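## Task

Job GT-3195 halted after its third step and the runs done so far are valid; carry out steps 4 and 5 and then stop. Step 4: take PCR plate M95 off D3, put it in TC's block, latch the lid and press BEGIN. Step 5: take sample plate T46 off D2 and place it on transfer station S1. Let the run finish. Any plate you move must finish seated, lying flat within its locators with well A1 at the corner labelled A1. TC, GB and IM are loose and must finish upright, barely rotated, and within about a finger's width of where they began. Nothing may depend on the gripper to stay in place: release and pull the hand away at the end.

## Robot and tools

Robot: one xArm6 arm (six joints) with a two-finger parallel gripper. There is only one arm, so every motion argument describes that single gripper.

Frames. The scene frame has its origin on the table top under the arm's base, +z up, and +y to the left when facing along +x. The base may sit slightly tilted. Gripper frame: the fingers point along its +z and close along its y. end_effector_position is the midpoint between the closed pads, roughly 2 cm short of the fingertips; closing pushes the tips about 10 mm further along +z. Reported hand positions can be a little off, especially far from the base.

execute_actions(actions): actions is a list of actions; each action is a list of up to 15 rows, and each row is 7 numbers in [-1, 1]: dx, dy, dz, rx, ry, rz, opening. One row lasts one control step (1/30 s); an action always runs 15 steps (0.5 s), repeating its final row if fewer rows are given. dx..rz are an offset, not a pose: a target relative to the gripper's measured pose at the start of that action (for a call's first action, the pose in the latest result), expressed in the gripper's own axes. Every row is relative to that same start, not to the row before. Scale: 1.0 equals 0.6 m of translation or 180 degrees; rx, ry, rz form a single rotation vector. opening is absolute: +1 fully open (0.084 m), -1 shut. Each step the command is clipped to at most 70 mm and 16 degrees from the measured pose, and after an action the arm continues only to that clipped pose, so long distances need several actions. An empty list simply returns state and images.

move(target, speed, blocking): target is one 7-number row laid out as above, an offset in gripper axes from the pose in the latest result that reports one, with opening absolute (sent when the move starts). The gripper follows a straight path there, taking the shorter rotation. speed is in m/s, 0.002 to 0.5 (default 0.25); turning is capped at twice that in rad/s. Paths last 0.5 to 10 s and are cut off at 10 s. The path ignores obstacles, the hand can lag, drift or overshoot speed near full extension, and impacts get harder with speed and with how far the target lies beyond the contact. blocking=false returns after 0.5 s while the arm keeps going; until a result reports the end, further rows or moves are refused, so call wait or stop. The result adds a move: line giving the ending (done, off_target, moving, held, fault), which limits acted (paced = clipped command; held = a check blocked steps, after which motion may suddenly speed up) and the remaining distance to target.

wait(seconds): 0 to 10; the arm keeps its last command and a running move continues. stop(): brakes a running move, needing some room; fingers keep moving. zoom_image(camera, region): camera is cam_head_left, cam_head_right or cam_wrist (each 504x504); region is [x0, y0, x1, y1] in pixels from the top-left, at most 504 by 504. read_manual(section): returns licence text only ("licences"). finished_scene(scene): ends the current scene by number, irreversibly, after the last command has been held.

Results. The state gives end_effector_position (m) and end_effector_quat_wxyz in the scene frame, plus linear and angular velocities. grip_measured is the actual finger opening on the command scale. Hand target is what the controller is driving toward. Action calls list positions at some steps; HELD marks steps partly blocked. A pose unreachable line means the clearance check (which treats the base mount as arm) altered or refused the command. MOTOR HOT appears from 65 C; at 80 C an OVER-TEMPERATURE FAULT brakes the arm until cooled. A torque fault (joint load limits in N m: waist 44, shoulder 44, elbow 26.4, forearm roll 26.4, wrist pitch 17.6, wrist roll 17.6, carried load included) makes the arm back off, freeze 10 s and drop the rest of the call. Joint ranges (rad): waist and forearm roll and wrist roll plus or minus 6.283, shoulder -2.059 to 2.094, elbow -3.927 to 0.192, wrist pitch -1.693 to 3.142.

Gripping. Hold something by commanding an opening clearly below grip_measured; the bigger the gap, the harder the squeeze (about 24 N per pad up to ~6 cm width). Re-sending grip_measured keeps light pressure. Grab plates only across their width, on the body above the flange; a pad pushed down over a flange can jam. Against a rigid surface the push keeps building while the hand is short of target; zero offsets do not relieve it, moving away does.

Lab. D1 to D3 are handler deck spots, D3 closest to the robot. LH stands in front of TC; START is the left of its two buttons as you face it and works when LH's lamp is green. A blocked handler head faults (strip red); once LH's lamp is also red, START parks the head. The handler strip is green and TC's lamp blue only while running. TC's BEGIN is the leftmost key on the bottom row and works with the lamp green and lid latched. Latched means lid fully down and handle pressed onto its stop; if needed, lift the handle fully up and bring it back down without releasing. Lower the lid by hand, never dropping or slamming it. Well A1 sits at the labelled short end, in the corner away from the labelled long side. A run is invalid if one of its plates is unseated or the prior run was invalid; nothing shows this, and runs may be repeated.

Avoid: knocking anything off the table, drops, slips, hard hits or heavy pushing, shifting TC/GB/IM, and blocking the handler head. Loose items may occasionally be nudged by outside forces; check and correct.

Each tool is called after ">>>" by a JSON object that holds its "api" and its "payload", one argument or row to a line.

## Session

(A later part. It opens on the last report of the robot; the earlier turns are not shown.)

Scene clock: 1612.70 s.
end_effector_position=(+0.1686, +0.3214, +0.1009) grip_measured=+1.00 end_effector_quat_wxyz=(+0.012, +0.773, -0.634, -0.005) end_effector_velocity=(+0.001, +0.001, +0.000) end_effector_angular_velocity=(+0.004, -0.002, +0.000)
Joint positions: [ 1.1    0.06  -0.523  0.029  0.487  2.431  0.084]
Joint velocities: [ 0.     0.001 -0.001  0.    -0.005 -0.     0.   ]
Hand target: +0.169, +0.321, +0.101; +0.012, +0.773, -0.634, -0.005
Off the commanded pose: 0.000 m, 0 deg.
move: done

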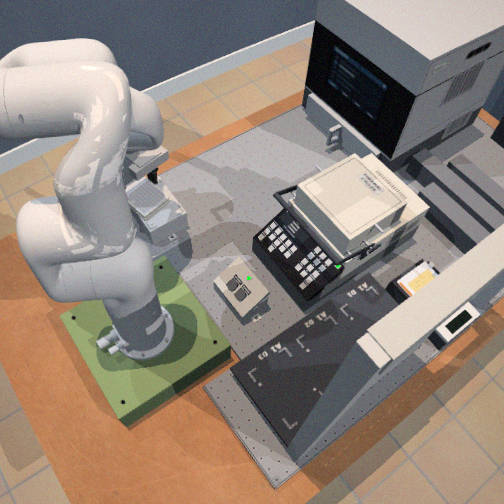

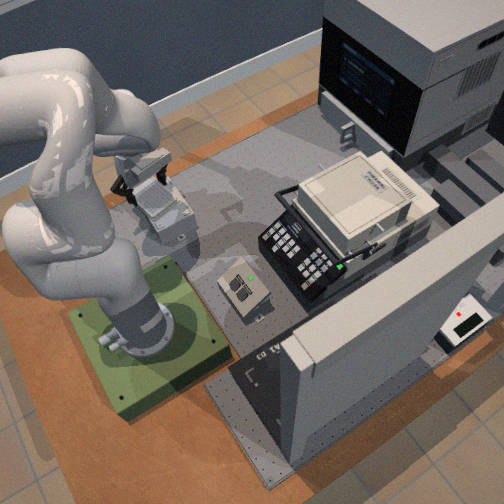

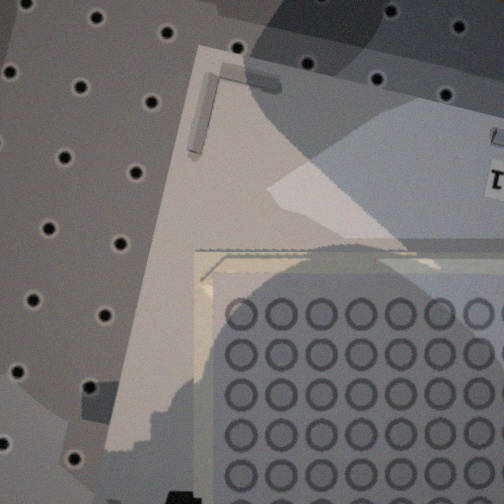

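>>> {"api": "execute_actions", "payload": {
  "actions": [
    [[0,0,0,0,0,0,0.65]],
    [[0,0,0,0,0,0,0.65]],
    [[0,0,0,0,0,0,0.65]]
  ]
}}

Scene clock: 1616.60 s.
end_effector_position=(+0.1695, +0.3230, +0.1023) grip_measured=+0.65 end_effector_quat_wxyz=(+0.010, +0.773, -0.634, -0.006) end_effector_velocity=(-0.001, -0.001, -0.001) end_effector_angular_velocity=(-0.002, +0.001, +0.000)
Joint positions: [ 1.1    0.059 -0.526  0.029  0.486  2.431  0.071]
Joint velocities: [ 0.001  0.001  0.001  0.    -0.     0.001  0.   ]
Hand target: +0.170, +0.323, +0.102; +0.010, +0.773, -0.634, -0.006
Off the commanded pose: 0.000 m, 0 deg.
Step readings (end_effector_position; steps 1 to 15: 1st action; 16 to 30: 2nd action; 31 to 45: 3rd action):
0: (+0.1686, +0.3215, +0.1009)
1: (+0.1686, +0.3215, +0.1009)
2: (+0.1686, +0.3215, +0.1010)
4: (+0.1697, +0.3231, +0.1024)
8: (+0.1697, +0.3232, +0.1025)
15: (+0.1695, +0.3229, +0.1022)
16: (+0.1695, +0.3230, +0.1022)
17: (+0.1695, +0.3230, +0.1023)
19: (+0.1696, +0.3230, +0.1023)
23: (+0.1696, +0.3230, +0.1023)
30: (+0.1695, +0.3230, +0.1023)
31: (+0.1695, +0.3230, +0.1023)
32: (+0.1695, +0.3230, +0.1023)
34: (+0.1695, +0.3230, +0.1023)
38: (+0.1695, +0.3230, +0.1023)
45: end_effector_position above

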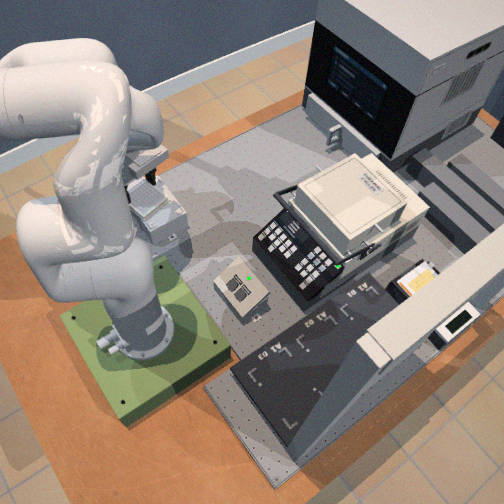

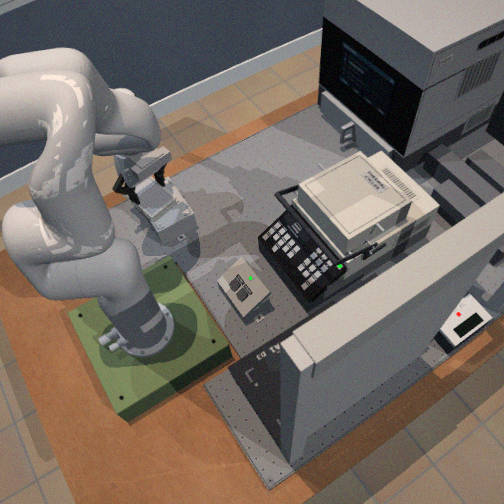

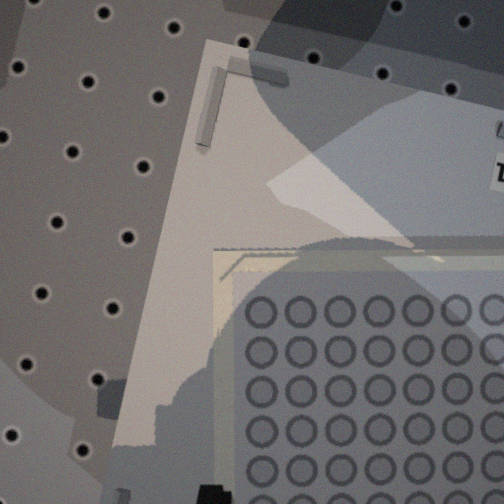

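>>> {"api": "execute_actions", "payload": {
  "actions": [
    [[0,0,0,0,0,0,1]],
    [[0,0,0,0,0,0,1]]
  ]
}}

>>> {"api": "move", "payload": {
  "target": [0,0.004,0.008,0,0,0,1],
  "speed": 0.005
}}

>>> {"api": "execute_actions", "payload": {
  "actions": [
    [[0,0,0,0,0,0,0.8]],
    [[0,0,0,0,0,0,0.65]],
    [[0,0,0,0,0,0,0.65]]
  ]
}}

Scene clock: 1621.40 s.
end_effector_position=(+0.1693, +0.3226, +0.1019) grip_measured=+1.00 end_effector_quat_wxyz=(+0.011, +0.773, -0.634, -0.005) end_effector_velocity=(+0.000, +0.001, +0.001) end_effector_angular_velocity=(+0.002, -0.001, +0.000)
Joint positions: [ 1.1    0.059 -0.525  0.029  0.486  2.431  0.084]
Joint velocities: [ 0.001 -0.002  0.    -0.    -0.     0.    -0.   ]
Hand target: +0.169, +0.323, +0.102; +0.011, +0.773, -0.634, -0.005
Off the commanded pose: 0.000 m, 0 deg.
Step readings (end_effector_position; steps 1 to 15: 1st action; 16 to 30: 2nd action):
0: (+0.1695, +0.3230, +0.1023)
1: (+0.1693, +0.3227, +0.1020)
2: (+0.1682, +0.3210, +0.1006)
4: (+0.1672, +0.3193, +0.0992)
8: (+0.1683, +0.3210, +0.1006)
15: (+0.1693, +0.3227, +0.1019)
16: (+0.1694, +0.3227, +0.1020)
17: (+0.1694, +0.3227, +0.1020)
19: (+0.1693, +0.3226, +0.1019)
23: (+0.1693, +0.3226, +0.1019)
30: end_effector_position above

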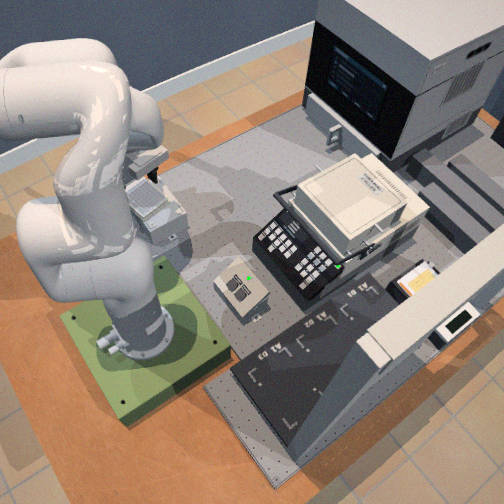

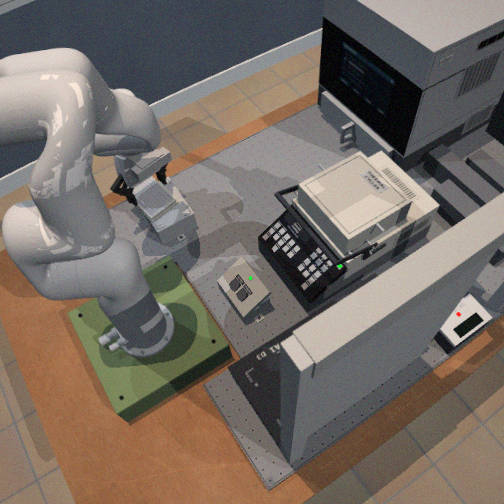

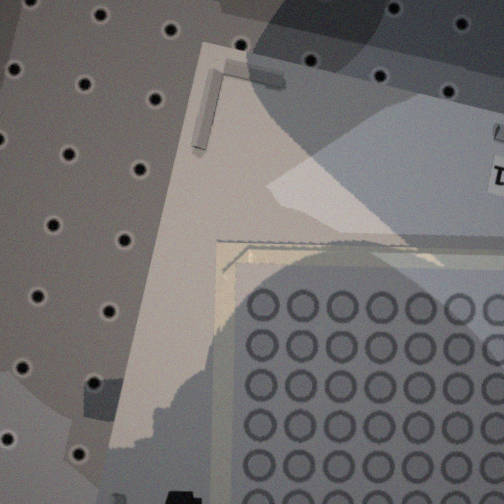

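Scene clock: 1622.70 s.
end_effector_position=(+0.1669, +0.3221, +0.0972) grip_measured=+1.00 end_effector_quat_wxyz=(+0.011, +0.773, -0.634, -0.005) end_effector_velocity=(+0.000, +0.000, -0.000) end_effector_angular_velocity=(+0.001, -0.001, +0.000)
Joint positions: [ 1.106  0.071 -0.519  0.031  0.468  2.436  0.084]
Joint velocities: [-0.     0.001 -0.001  0.    -0.002 -0.001  0.   ]
Hand target: +0.167, +0.322, +0.097; +0.011, +0.773, -0.634, -0.005
Off the commanded pose: 0.000 m, 0 deg.
move: done

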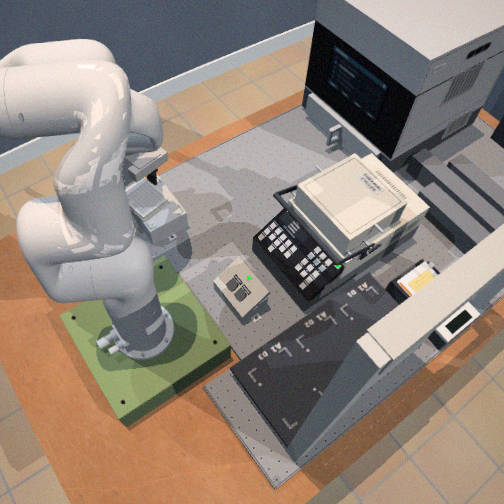

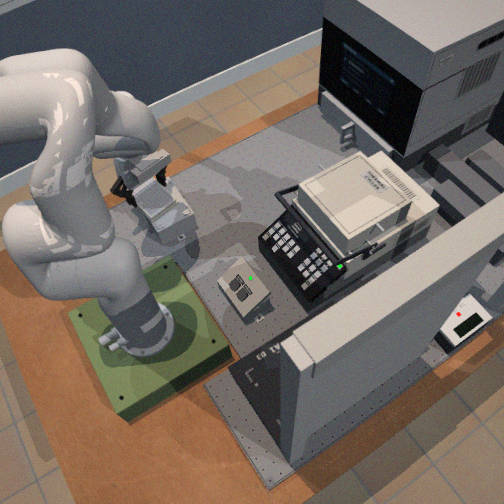

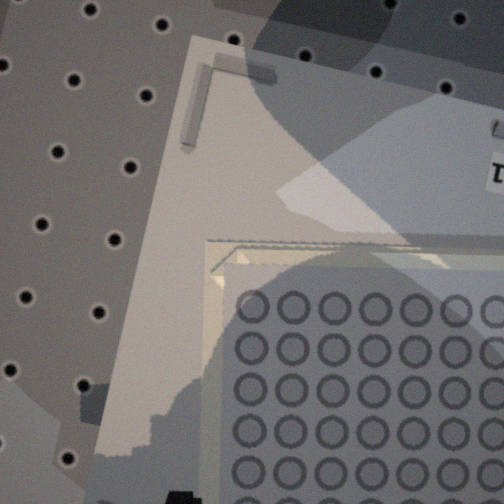

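Scene clock: 1624.20 s.
end_effector_position=(+0.1670, +0.3224, +0.0974) grip_measured=+0.91 end_effector_quat_wxyz=(+0.010, +0.773, -0.634, -0.006) end_effector_velocity=(+0.000, +0.000, +0.000) end_effector_angular_velocity=(+0.001, -0.001, +0.000)
Joint positions: [ 1.106  0.07  -0.519  0.031  0.468  2.436  0.081]
Joint velocities: [ 0.    -0.001  0.    -0.    -0.     0.    -0.   ]
Hand target: +0.167, +0.322, +0.097; +0.010, +0.773, -0.634, -0.006
Off the commanded pose: 0.000 m, 0 deg.
Step readings (end_effector_position; steps 1 to 15: 1st action; 16 to 30: 2nd action; 31 to 45: 3rd action):
0: (+0.1669, +0.3221, +0.0972)
1: (+0.1669, +0.3221, +0.0972)
2: (+0.1670, +0.3224, +0.0974)
4: (+0.1671, +0.3225, +0.0975)
8: (+0.1670, +0.3224, +0.0975)
15: (+0.1670, +0.3224, +0.0974)
16: (+0.1670, +0.3224, +0.0974)
17: (+0.1670, +0.3224, +0.0974)
19: (+0.1670, +0.3224, +0.0974)
23: (+0.1670, +0.3224, +0.0974)
30: (+0.1670, +0.3224, +0.0974)
31: (+0.1670, +0.3224, +0.0974)
32: (+0.1670, +0.3224, +0.0974)
34: (+0.1670, +0.3224, +0.0974)
38: (+0.1670, +0.3224, +0.0974)
45: end_effector_position above

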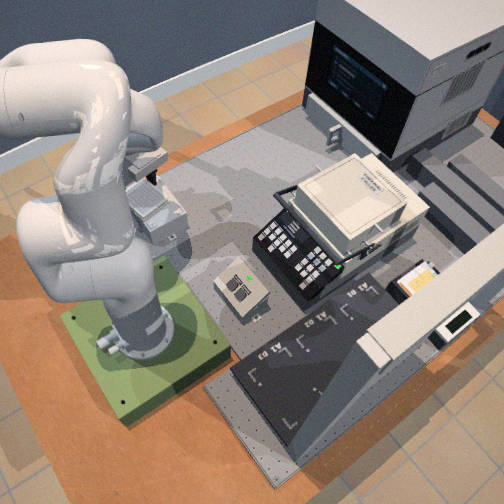

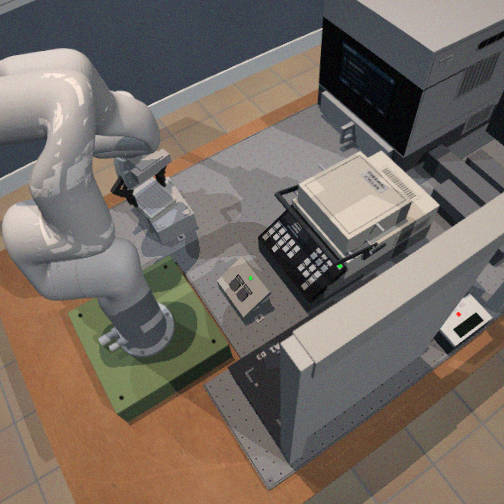

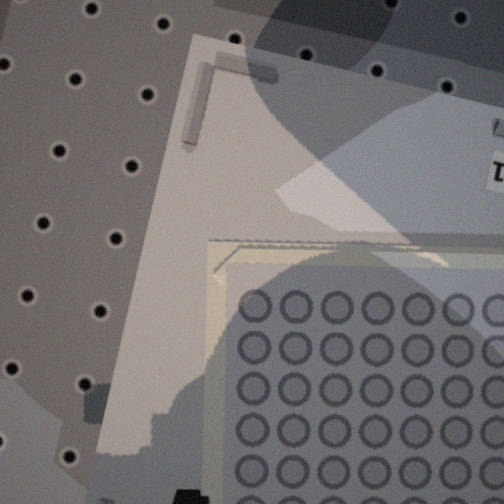

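>>> {"api": "move", "payload": {
  "target": [0,0,-0.04,0,0,0,0.65],
  "speed": 0.02
}}

>>> {"api": "move", "payload": {
  "target": [0.04,-0.025,0,0,0,0.072,0.65],
  "speed": 0.03
}}

Scene clock: 1628.43 s.
end_effector_position=(+0.1675, +0.3226, +0.1213) grip_measured=+0.90 end_effector_quat_wxyz=(+0.010, +0.773, -0.634, -0.006) end_effector_velocity=(-0.000, -0.002, -0.001) end_effector_angular_velocity=(-0.004, +0.002, +0.000)
Joint positions: [ 1.104 -0.006 -0.526  0.026  0.551  2.438  0.081]
Joint velocities: [-0.002 -0.001  0.002  0.     0.004 -0.002 -0.   ]
Hand target: +0.168, +0.323, +0.121; +0.010, +0.773, -0.634, -0.006
Off the commanded pose: 0.000 m, 0 deg.
move: done

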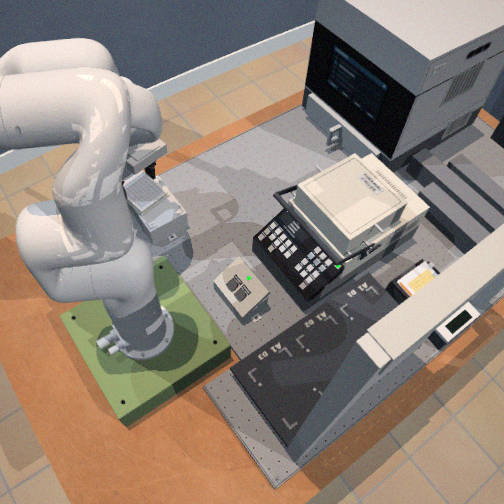

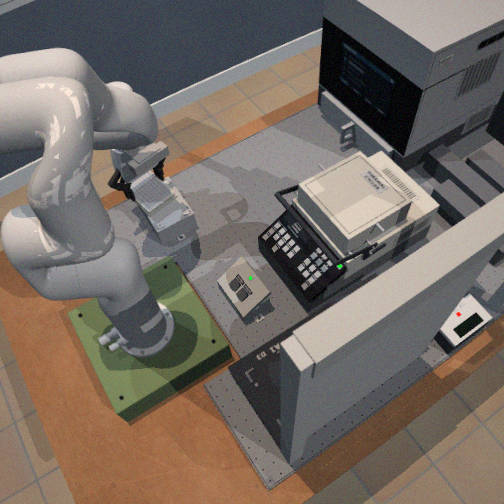

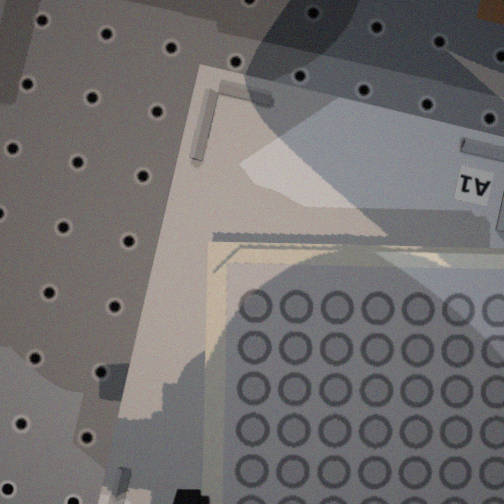

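Scene clock: 1632.43 s.
end_effector_position=(+0.1870, +0.3021, +0.1211) grip_measured=+0.90 end_effector_quat_wxyz=(+0.011, +0.697, -0.717, -0.004) end_effector_velocity=(+0.001, -0.000, +0.000) end_effector_angular_velocity=(-0.000, -0.000, -0.004)
Joint positions: [ 1.029 -0.03  -0.497  0.023  0.547  2.592  0.081]
Joint velocities: [-0.001  0.    -0.001 -0.     0.     0.003  0.   ]
Hand target: +0.187, +0.302, +0.121; +0.011, +0.697, -0.717, -0.004
Off the commanded pose: 0.000 m, 0 deg.
move: done

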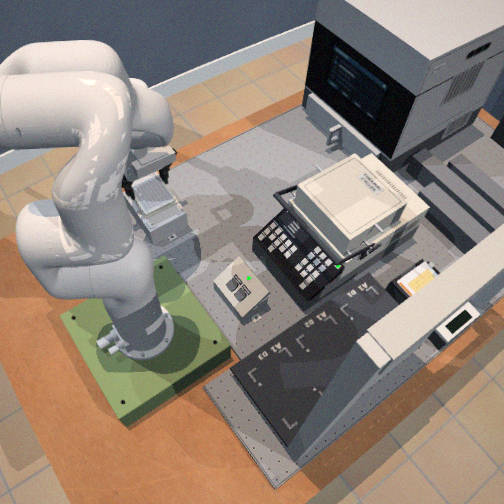

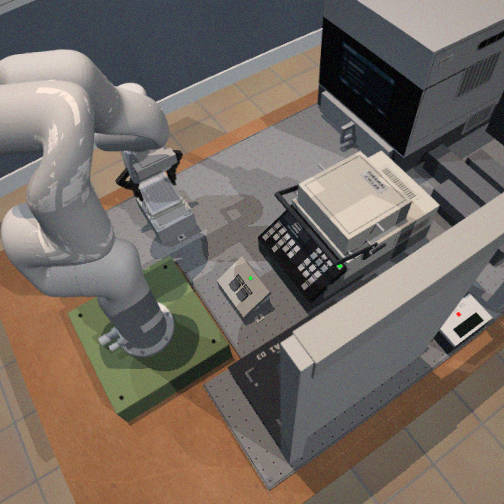

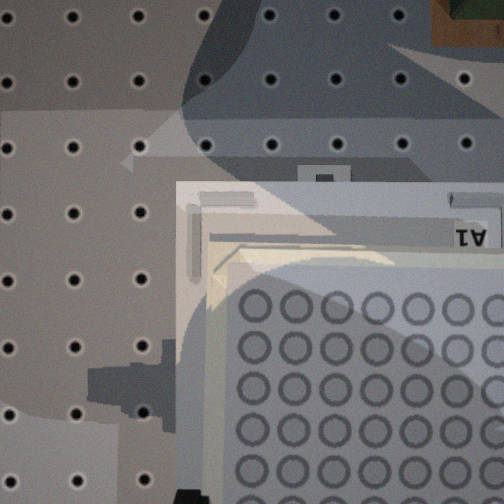

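>>> {"api": "move", "payload": {
  "target": [0.018,-0.003,0.025,0,0,-0.008,0.65],
  "speed": 0.01
}}

Scene clock: 1640.70 s.
end_effector_position=(+0.1882, +0.2911, +0.1062) grip_measured=+0.90 end_effector_quat_wxyz=(+0.011, +0.706, -0.708, -0.004) end_effector_velocity=(+0.001, -0.000, +0.000) end_effector_angular_velocity=(+0.003, -0.002, +0.001)
Joint positions: [ 1.01  -0.005 -0.463  0.025  0.488  2.546  0.081]
Joint velocities: [-0.002 -0.001  0.001  0.    -0.003 -0.004  0.   ]
Hand target: +0.188, +0.291, +0.106; +0.011, +0.706, -0.708, -0.004
Off the commanded pose: 0.000 m, 0 deg.
move: done

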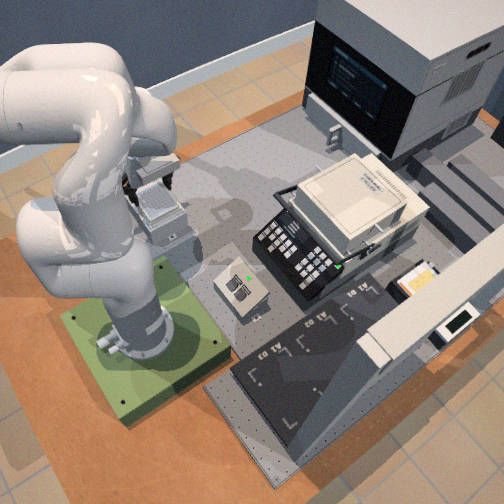

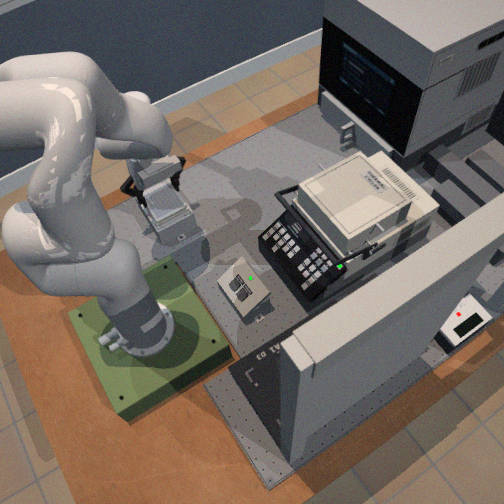

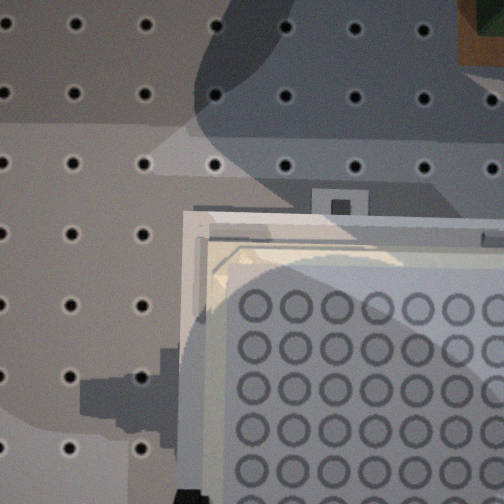

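>>> {"api": "move", "payload": {
  "target": [0,0,0.014,0,0,0,0.65],
  "speed": 0.004
}}

>>> {"api": "move", "payload": {
  "target": [0,0,0.008,0,0,0,0.65],
  "speed": 0.003
}}

Scene clock: 1647.60 s.
end_effector_position=(+0.1880, +0.2910, +0.0979) grip_measured=+0.90 end_effector_quat_wxyz=(+0.011, +0.706, -0.708, -0.004) end_effector_velocity=(+0.001, +0.000, +0.000) end_effector_angular_velocity=(+0.001, -0.001, -0.001)
Joint positions: [ 1.01   0.024 -0.461  0.026  0.457  2.545  0.081]
Joint velocities: [-0.001  0.001 -0.001  0.    -0.002  0.    -0.   ]
Hand target: +0.188, +0.291, +0.098; +0.011, +0.706, -0.708, -0.004
Off the commanded pose: 0.000 m, 0 deg.
move: done

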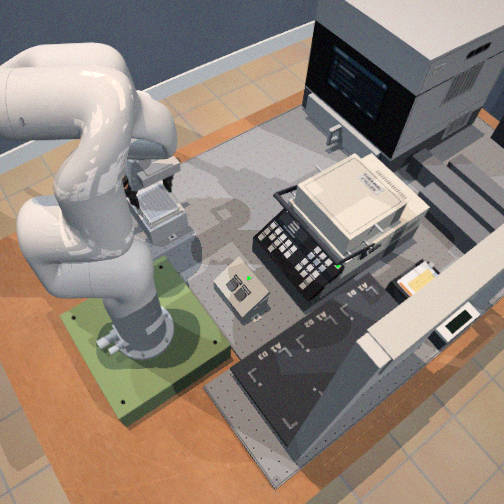

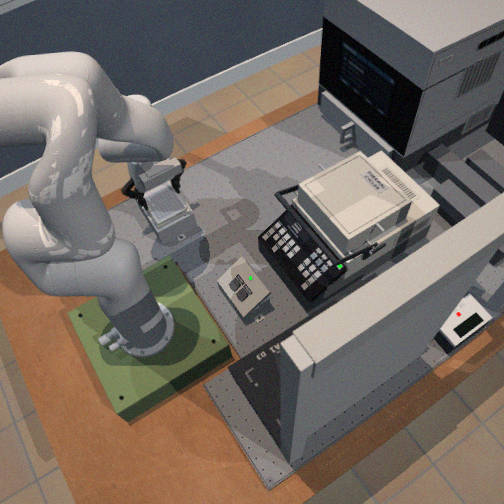

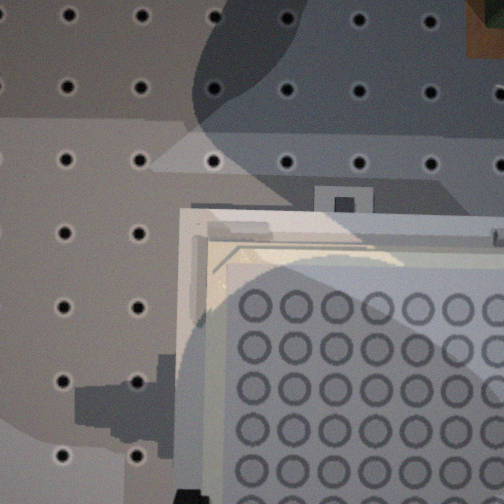

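Scene clock: 1649.43 s.
end_effector_position=(+0.1880, +0.2913, +0.0933) grip_measured=+0.94 end_effector_quat_wxyz=(+0.010, +0.706, -0.708, -0.005) end_effector_velocity=(-0.000, -0.002, -0.002) end_effector_angular_velocity=(-0.004, +0.003, -0.002)
Joint positions: [ 1.011  0.041 -0.461  0.028  0.44   2.544  0.082]
Joint velocities: [-0.002  0.004  0.001 -0.    -0.     0.     0.   ]
Hand target: +0.188, +0.291, +0.093; +0.011, +0.706, -0.708, -0.004
Off the commanded pose: 0.000 m, 0 deg.
move: done

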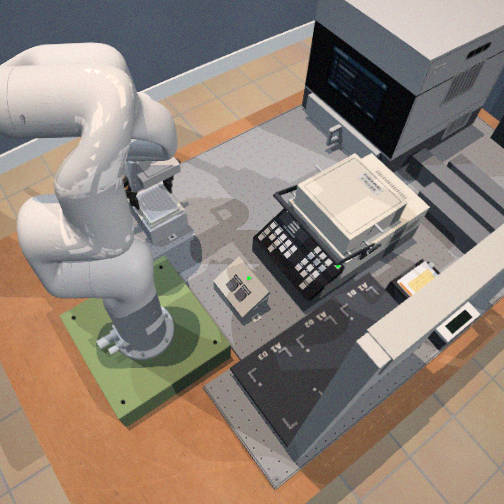

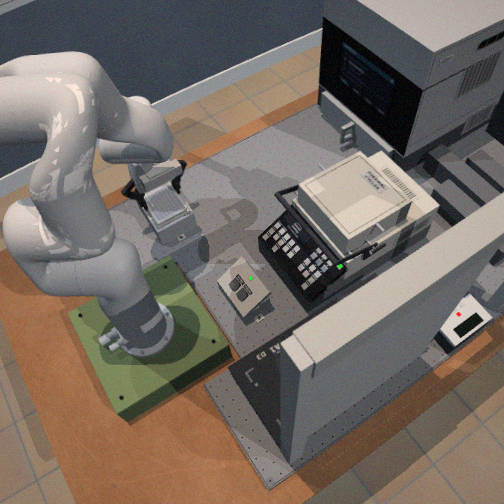

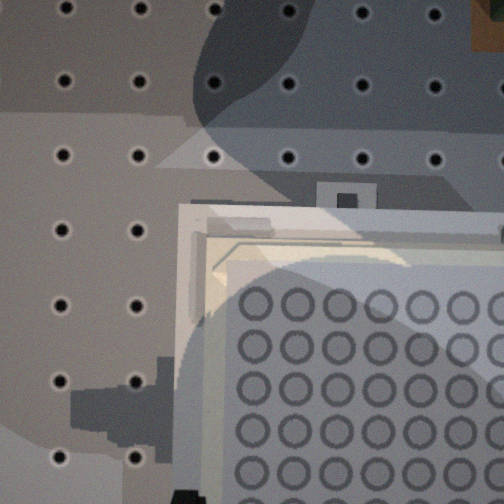

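Grip reading rose: pads starting to wedge on the flange — contact made. Open and lift now.

>>> {"api": "execute_actions", "payload": {
  "actions": [
    [[0,0,-0.004,0,0,0,1]],
    [[0,0,0,0,0,0,1]]
  ]
}}

>>> {"api": "move", "payload": {
  "target": [-0.03,0,-0.2,0,0,0,1],
  "speed": 0.05
}}

>>> {"api": "zoom_image", "payload": {
  "camera": "cam_head_right",
  "region": [100,140,230,270]
}}

Scene clock: 1654.30 s.
end_effector_position=(+0.1878, +0.2909, +0.0953) grip_measured=+1.00 end_effector_quat_wxyz=(+0.011, +0.706, -0.708, -0.004) end_effector_velocity=(+0.001, +0.001, +0.001) end_effector_angular_velocity=(+0.002, -0.001, -0.002)
Joint positions: [ 1.011  0.033 -0.461  0.027  0.448  2.545  0.084]
Joint velocities: [-0.001 -0.001 -0.001  0.    -0.     0.001 -0.   ]
Hand target: +0.188, +0.291, +0.095; +0.011, +0.706, -0.708, -0.004
Off the commanded pose: 0.000 m, 0 deg.
Step readings (end_effector_position; steps 1 to 15: 1st action; 16 to 30: 2nd action):
0: (+0.1879, +0.2910, +0.0931)
1: (+0.1879, +0.2909, +0.0931)
2: (+0.1879, +0.2908, +0.0935)
4: (+0.1872, +0.2893, +0.0931)
8: (+0.1869, +0.2890, +0.0936)
15: (+0.1878, +0.2909, +0.0953)
16: (+0.1879, +0.2910, +0.0953)
17: (+0.1879, +0.2910, +0.0953)
19: (+0.1878, +0.2908, +0.0952)
23: (+0.1878, +0.2908, +0.0952)
30: end_effector_position above

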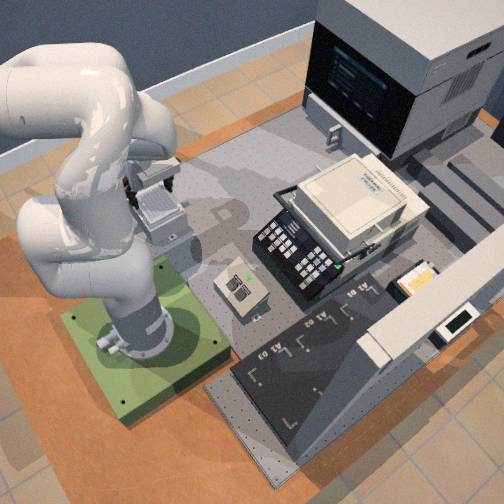

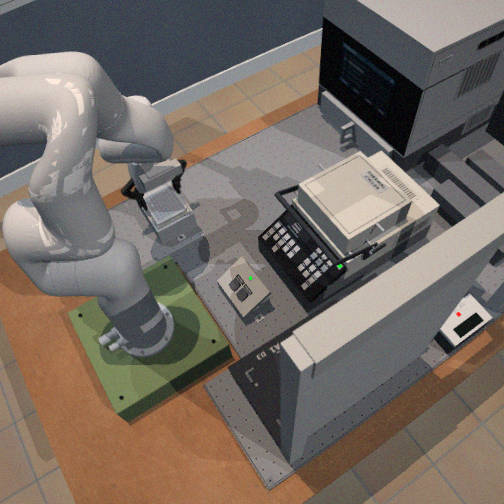

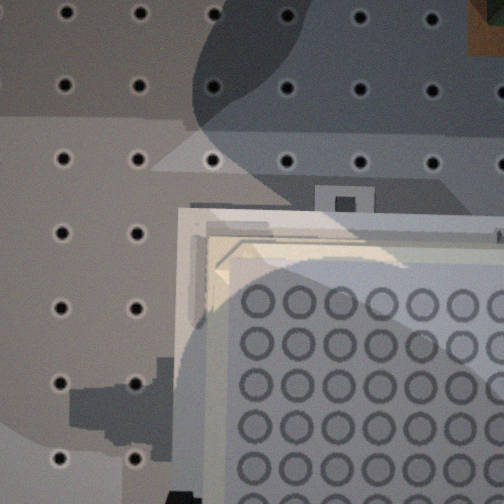

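Scene clock: 1657.03 s.
end_effector_position=(+0.1904, +0.3101, +0.2148) grip_measured=+1.00 end_effector_quat_wxyz=(+0.011, +0.706, -0.708, -0.004) end_effector_velocity=(-0.000, -0.001, +0.000) end_effector_angular_velocity=(-0.004, +0.002, -0.001)
Joint positions: [ 1.031 -0.241 -0.613  0.016  0.875  2.578  0.084]
Joint velocities: [-0.001 -0.001 -0.     0.     0.006 -0.    -0.   ]
Hand target: +0.190, +0.310, +0.215; +0.011, +0.706, -0.708, -0.004
Off the commanded pose: 0.000 m, 0 deg.
move: done

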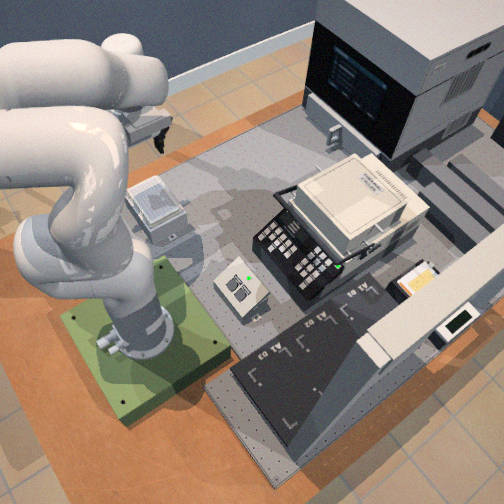

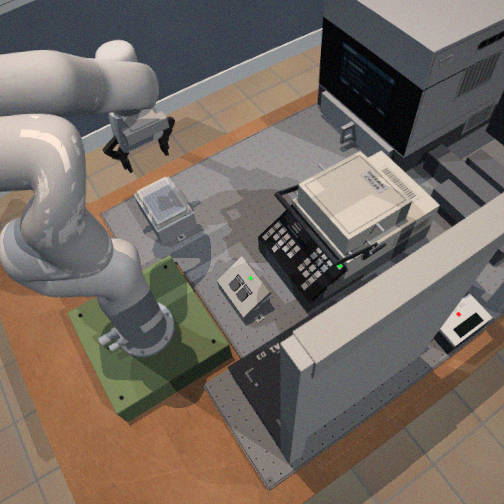

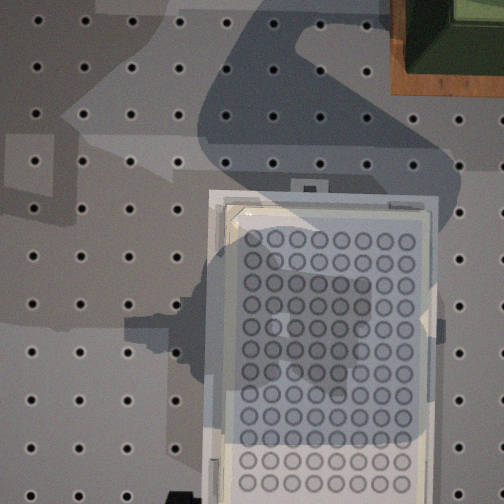

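Region (100, 140, 230, 270) of cam_head_right's 504x504 image, scaled by 3.877, with more detail than that image has.

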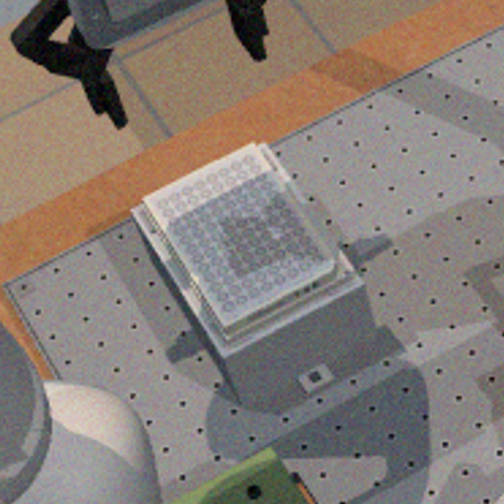

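>>> {"api": "move", "payload": {
  "target": [-0.08,0,0,0,0,0,1],
  "speed": 0.1
}}

Scene clock: 1659.90 s.
end_effector_position=(+0.1905, +0.3579, +0.2143) grip_measured=+1.00 end_effector_quat_wxyz=(+0.011, +0.706, -0.708, -0.005) end_effector_velocity=(+0.000, +0.001, +0.000) end_effector_angular_velocity=(-0.000, +0.000, -0.001)
Joint positions: [ 1.092 -0.098 -0.756  0.018  0.875  2.639  0.084]
Joint velocities: [ 0.     0.003 -0.003 -0.     0.001  0.001 -0.   ]
Hand target: +0.190, +0.358, +0.214; +0.011, +0.706, -0.708, -0.005
Off the commanded pose: 0.000 m, 0 deg.
move: done

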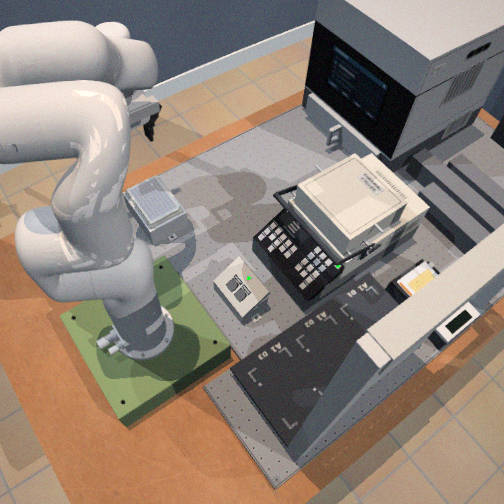

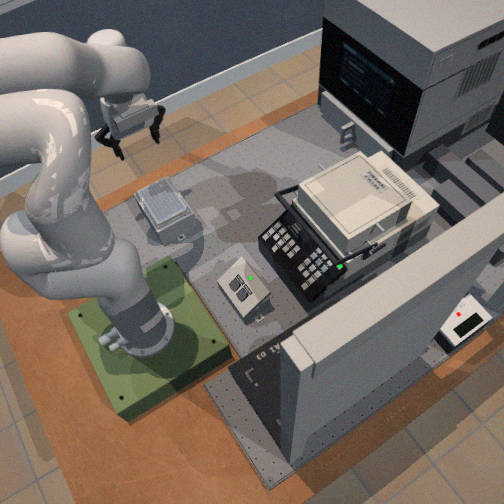

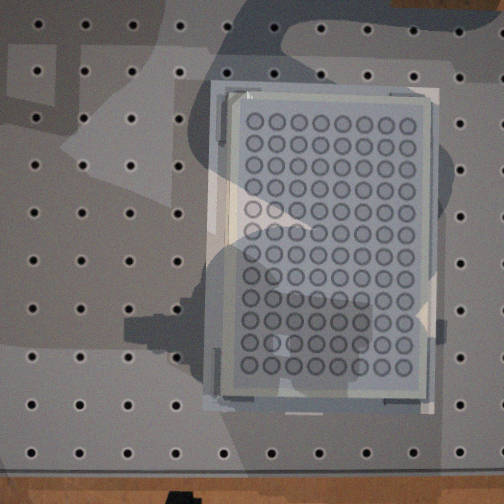

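Seated within the bars.

>>> {"api": "finished_scene", "payload": {
  "scene": 2
}}

The scene is finished: the task was done.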